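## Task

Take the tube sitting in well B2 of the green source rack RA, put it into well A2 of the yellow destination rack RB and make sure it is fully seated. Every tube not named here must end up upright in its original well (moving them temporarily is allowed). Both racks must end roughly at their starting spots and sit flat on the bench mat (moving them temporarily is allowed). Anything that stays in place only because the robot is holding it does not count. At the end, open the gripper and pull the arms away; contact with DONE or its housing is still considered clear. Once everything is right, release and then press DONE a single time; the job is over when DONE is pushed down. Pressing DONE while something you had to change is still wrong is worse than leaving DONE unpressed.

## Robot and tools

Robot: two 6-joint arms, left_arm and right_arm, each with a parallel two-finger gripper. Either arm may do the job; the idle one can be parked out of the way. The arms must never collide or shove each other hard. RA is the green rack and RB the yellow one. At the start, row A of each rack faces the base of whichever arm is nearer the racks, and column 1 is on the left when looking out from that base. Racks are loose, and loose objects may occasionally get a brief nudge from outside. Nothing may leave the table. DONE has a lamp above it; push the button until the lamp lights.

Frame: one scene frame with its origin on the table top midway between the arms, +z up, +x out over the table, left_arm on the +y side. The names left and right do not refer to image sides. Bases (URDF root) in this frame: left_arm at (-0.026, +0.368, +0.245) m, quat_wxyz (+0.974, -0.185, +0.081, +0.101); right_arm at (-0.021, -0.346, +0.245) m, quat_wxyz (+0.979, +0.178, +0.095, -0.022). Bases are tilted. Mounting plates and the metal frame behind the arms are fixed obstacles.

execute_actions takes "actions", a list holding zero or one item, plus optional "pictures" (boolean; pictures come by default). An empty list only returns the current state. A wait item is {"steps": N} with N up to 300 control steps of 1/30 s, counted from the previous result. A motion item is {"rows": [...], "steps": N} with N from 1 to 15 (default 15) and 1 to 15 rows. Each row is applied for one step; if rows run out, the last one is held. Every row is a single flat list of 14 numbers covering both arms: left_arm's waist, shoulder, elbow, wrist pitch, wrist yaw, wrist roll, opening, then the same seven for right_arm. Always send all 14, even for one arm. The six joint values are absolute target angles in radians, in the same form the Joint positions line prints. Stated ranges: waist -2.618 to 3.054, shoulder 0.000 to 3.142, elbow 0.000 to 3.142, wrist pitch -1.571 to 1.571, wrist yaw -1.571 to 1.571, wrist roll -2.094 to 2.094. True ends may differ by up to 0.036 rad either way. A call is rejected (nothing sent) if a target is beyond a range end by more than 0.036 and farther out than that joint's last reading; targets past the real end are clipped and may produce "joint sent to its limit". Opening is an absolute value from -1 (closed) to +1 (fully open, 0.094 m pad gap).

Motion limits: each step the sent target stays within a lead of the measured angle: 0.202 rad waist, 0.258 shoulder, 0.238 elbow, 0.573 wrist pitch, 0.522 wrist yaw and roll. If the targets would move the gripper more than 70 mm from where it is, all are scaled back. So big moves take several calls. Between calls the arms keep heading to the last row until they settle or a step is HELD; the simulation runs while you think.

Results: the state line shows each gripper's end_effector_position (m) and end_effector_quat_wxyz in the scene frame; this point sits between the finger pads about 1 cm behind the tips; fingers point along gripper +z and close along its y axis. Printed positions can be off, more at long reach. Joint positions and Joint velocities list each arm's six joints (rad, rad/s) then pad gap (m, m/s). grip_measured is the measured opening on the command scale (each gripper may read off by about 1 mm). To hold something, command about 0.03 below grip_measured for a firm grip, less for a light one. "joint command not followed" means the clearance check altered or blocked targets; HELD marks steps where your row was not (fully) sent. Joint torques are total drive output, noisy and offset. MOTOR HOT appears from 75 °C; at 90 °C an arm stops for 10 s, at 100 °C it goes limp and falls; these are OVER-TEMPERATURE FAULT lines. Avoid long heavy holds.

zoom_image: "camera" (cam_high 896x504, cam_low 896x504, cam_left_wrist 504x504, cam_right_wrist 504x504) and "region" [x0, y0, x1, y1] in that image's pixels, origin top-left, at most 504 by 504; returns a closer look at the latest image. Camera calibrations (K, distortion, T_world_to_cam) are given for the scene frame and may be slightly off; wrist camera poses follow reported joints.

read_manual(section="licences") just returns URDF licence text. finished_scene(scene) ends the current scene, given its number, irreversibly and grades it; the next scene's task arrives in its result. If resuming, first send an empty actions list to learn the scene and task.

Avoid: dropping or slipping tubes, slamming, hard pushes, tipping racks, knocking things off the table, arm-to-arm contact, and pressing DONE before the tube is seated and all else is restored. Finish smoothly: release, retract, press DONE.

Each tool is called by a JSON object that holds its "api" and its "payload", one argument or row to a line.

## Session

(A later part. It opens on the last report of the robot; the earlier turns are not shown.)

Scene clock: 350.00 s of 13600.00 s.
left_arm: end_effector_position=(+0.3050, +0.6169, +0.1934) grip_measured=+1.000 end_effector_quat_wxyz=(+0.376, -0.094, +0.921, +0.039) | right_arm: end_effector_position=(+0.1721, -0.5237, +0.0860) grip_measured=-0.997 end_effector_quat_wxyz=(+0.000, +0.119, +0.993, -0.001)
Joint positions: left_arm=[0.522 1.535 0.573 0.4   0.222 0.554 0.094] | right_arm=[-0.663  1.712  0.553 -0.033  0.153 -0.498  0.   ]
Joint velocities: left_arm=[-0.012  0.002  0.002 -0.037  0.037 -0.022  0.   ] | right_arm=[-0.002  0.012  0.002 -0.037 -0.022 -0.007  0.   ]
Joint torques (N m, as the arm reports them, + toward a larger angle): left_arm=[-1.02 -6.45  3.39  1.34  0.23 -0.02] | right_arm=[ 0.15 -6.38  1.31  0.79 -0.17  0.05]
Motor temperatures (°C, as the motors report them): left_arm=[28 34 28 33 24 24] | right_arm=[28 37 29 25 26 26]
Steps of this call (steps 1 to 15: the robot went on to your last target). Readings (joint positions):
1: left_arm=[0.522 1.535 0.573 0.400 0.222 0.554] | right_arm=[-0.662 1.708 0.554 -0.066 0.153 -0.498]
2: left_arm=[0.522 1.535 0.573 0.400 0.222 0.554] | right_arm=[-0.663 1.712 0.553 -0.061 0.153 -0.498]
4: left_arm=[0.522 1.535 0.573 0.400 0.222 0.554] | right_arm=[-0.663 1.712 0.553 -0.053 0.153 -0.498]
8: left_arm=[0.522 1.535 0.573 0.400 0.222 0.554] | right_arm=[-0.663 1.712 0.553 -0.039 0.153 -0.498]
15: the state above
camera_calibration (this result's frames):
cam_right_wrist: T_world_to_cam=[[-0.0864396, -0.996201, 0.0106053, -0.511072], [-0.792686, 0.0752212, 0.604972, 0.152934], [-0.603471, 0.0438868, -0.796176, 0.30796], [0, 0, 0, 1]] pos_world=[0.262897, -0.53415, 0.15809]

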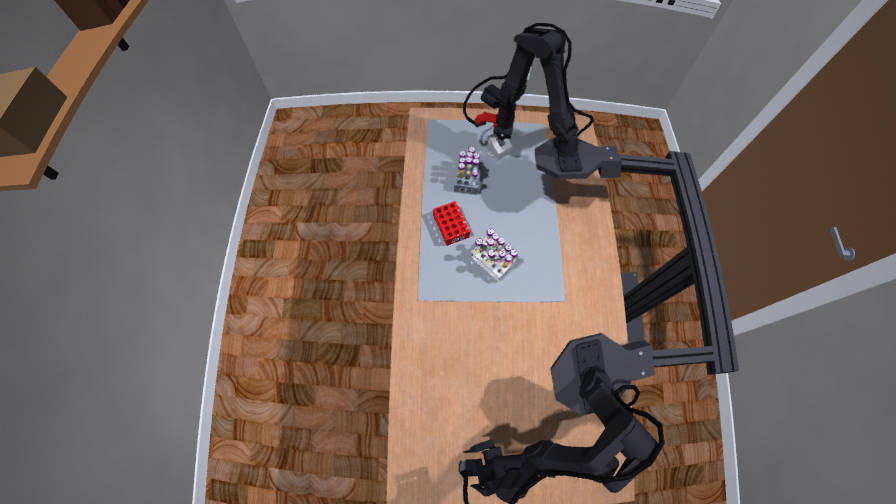

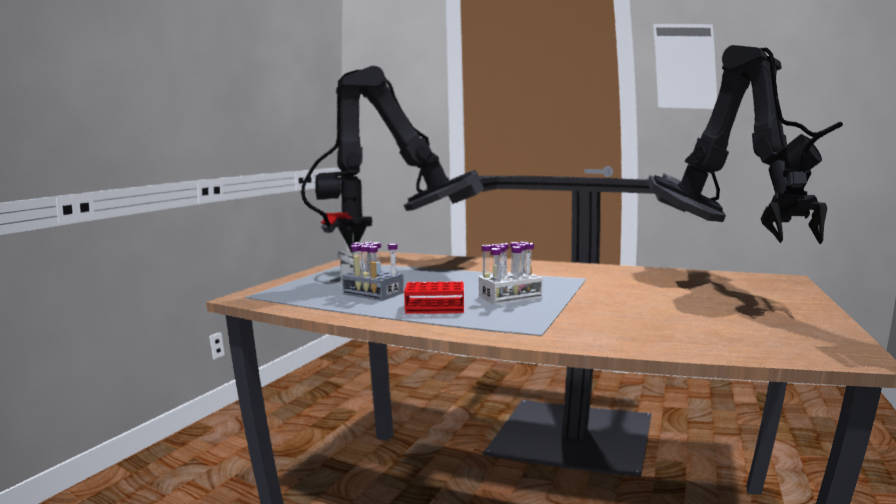

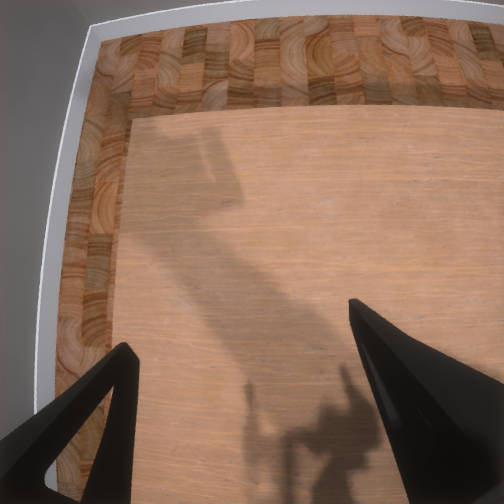

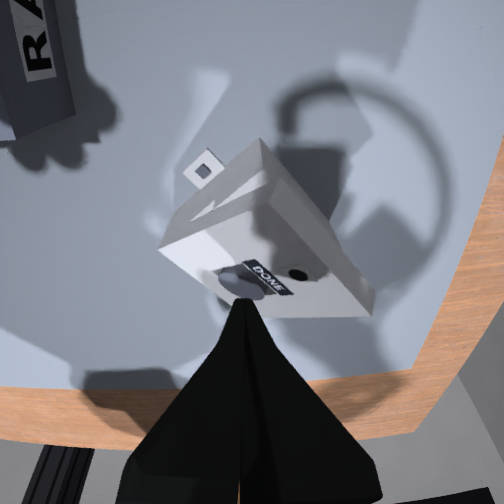

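{"api": "execute_actions", "payload": {
  "actions": [
    {"rows":[[0.522,1.535,0.573,0.4,0.222,0.554,1,-0.675,1.726,0.545,-0.008,0.139,-0.492,-1],[0.522,1.535,0.573,0.4,0.222,0.554,1,-0.678,1.732,0.545,0.002,0.138,-0.492,-1],[0.522,1.535,0.573,0.4,0.222,0.554,1,-0.680,1.740,0.545,0.012,0.137,-0.492,-1],[0.522,1.535,0.573,0.4,0.222,0.554,1,-0.682,1.749,0.545,0.022,0.136,-0.492,-1],[0.522,1.535,0.573,0.4,0.222,0.554,1,-0.684,1.758,0.545,0.031,0.136,-0.492,-1],[0.522,1.535,0.573,0.4,0.222,0.554,1,-0.685,1.767,0.545,0.040,0.135,-0.492,-1],[0.522,1.535,0.573,0.4,0.222,0.554,1,-0.686,1.776,0.545,0.048,0.135,-0.492,-1],[0.522,1.535,0.573,0.4,0.222,0.554,1,-0.687,1.785,0.545,0.056,0.135,-0.492,-1],[0.522,1.535,0.573,0.4,0.222,0.554,1,-0.688,1.793,0.545,0.063,0.135,-0.492,-1],[0.522,1.535,0.573,0.4,0.222,0.554,1,-0.689,1.801,0.545,0.070,0.135,-0.492,-1],[0.522,1.535,0.573,0.4,0.222,0.554,1,-0.690,1.808,0.545,0.076,0.135,-0.492,-1],[0.522,1.535,0.573,0.4,0.222,0.554,1,-0.691,1.815,0.545,0.081,0.135,-0.492,-1],[0.522,1.535,0.573,0.4,0.222,0.554,1,-0.691,1.821,0.545,0.085,0.135,-0.492,-1],[0.522,1.535,0.573,0.4,0.222,0.554,1,-0.692,1.827,0.545,0.085,0.135,-0.492,-1],[0.522,1.535,0.573,0.4,0.222,0.554,1,-0.692,1.832,0.545,0.085,0.135,-0.492,-1]]}
  ],
  "pictures": false
}}

{"api": "execute_actions", "payload": {
  "actions": [
    {"steps":12}
  ]
}}

Scene clock: 359.50 s of 13600.00 s.
left_arm: end_effector_position=(+0.3050, +0.6169, +0.1934) grip_measured=+1.000 end_effector_quat_wxyz=(+0.376, -0.094, +0.921, +0.039) | right_arm: end_effector_position=(+0.1660, -0.5197, +0.0673) grip_measured=-0.997 end_effector_quat_wxyz=(-0.008, +0.126, +0.992, +0.006)
Joint positions: left_arm=[0.522 1.535 0.573 0.4   0.222 0.554 0.094] | right_arm=[-0.68   1.804  0.553  0.041  0.145 -0.498  0.   ]
Joint velocities: left_arm=[-0.017 -0.002 -0.012  0.007  0.037 -0.007  0.   ] | right_arm=[-0.017  0.154  0.007  0.051 -0.022 -0.022  0.001]
Joint torques (N m, as the arm reports them, + toward a larger angle): left_arm=[-1.06 -6.4   3.42  1.35  0.23 -0.02] | right_arm=[ 0.1  -5.77  1.2   1.   -0.11  0.07]
Motor temperatures (°C, as the motors report them): left_arm=[28 34 28 33 24 24] | right_arm=[28 36 28 25 26 26]
Steps of this call (steps 1 to 15: the robot went on to your last target; steps 16 to 90: nothing new was sent; then 6.00 s passed at rest; steps 91 to 105: all 15 steps of this action). Readings (joint positions):
91: left_arm=[0.522 1.535 0.573 0.400 0.222 0.554] | right_arm=[-0.663 1.712 0.553 -0.031 0.152 -0.498]
92: left_arm=[0.522 1.535 0.573 0.400 0.222 0.554] | right_arm=[-0.663 1.712 0.553 -0.028 0.152 -0.498]
94: left_arm=[0.522 1.535 0.573 0.400 0.222 0.554] | right_arm=[-0.668 1.718 0.553 -0.016 0.150 -0.498]
98: left_arm=[0.522 1.535 0.573 0.400 0.222 0.554] | right_arm=[-0.677 1.754 0.553 0.014 0.149 -0.498]
105: the state above

Scene clock: 359.53 s of 13600.00 s.
left_arm: end_effector_position=(+0.3050, +0.6169, +0.1934) grip_measured=+1.000 end_effector_quat_wxyz=(+0.376, -0.094, +0.921, +0.039) | right_arm: end_effector_position=(+0.1646, -0.5176, +0.0655) grip_measured=-0.997 end_effector_quat_wxyz=(-0.011, +0.125, +0.992, +0.009)
Joint positions: left_arm=[0.522 1.535 0.573 0.4   0.222 0.554 0.094] | right_arm=[-0.68   1.814  0.553  0.042  0.144 -0.498  0.   ]
Joint velocities: left_arm=[-0.007  0.002 -0.002 -0.022  0.007 -0.007  0.   ] | right_arm=[ 0.002  0.002 -0.012 -0.022  0.007 -0.022 -0.001]
Joint torques (N m, as the arm reports them, + toward a larger angle): no reading
Motor temperatures (°C, as the motors report them): left_arm=[28 34 28 33 24 24] | right_arm=[28 36 28 25 26 26]
Steps of this call (step 1: the robot went on to your last target). Readings (joint positions):
1: left_arm=[0.522 1.535 0.573 0.400 0.222 0.554] | right_arm=[-0.680 1.809 0.553 0.042 0.145 -0.498]
camera_calibration (this result's frames):
cam_right_wrist: T_world_to_cam=[[-0.0985321, -0.995092, -0.00917676, -0.501652], [-0.779389, 0.0714334, 0.622455, 0.153599], [-0.618744, 0.068484, -0.782602, 0.301176], [0, 0, 0, 1]] pos_world=[0.256635, -0.530787, 0.135489]
The task's run has ended: the event that ends the task has happened.

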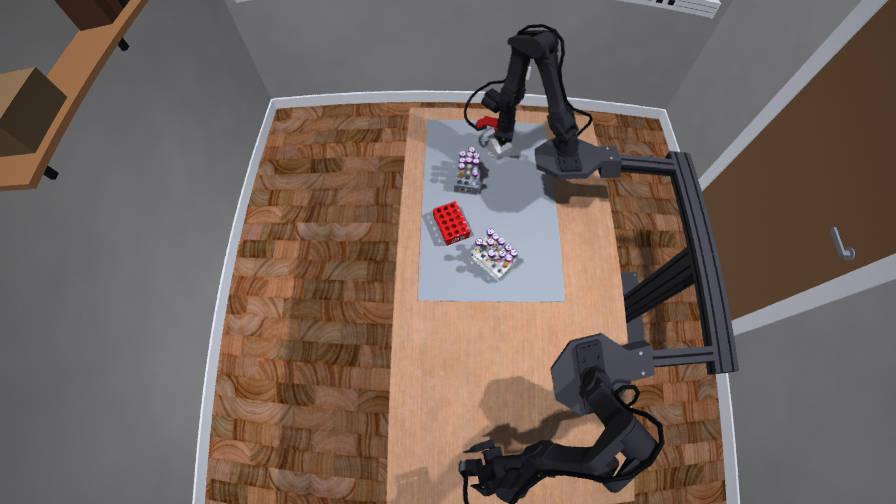

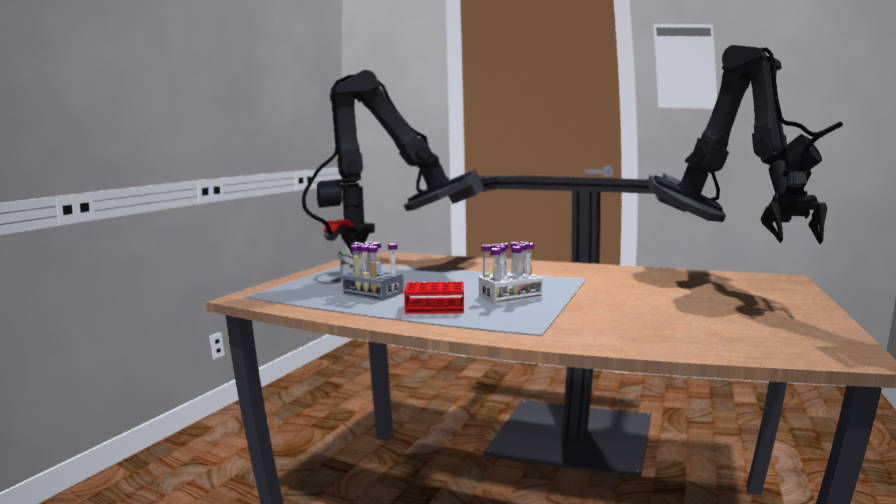

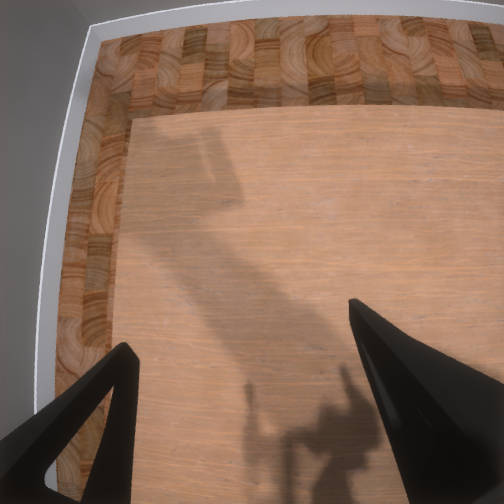

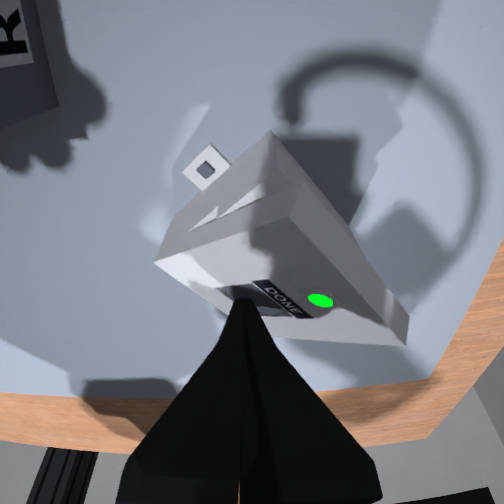

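{"api": "finished_scene", "payload": {
  "scene": 2
}}

The scene is finished: the task was done.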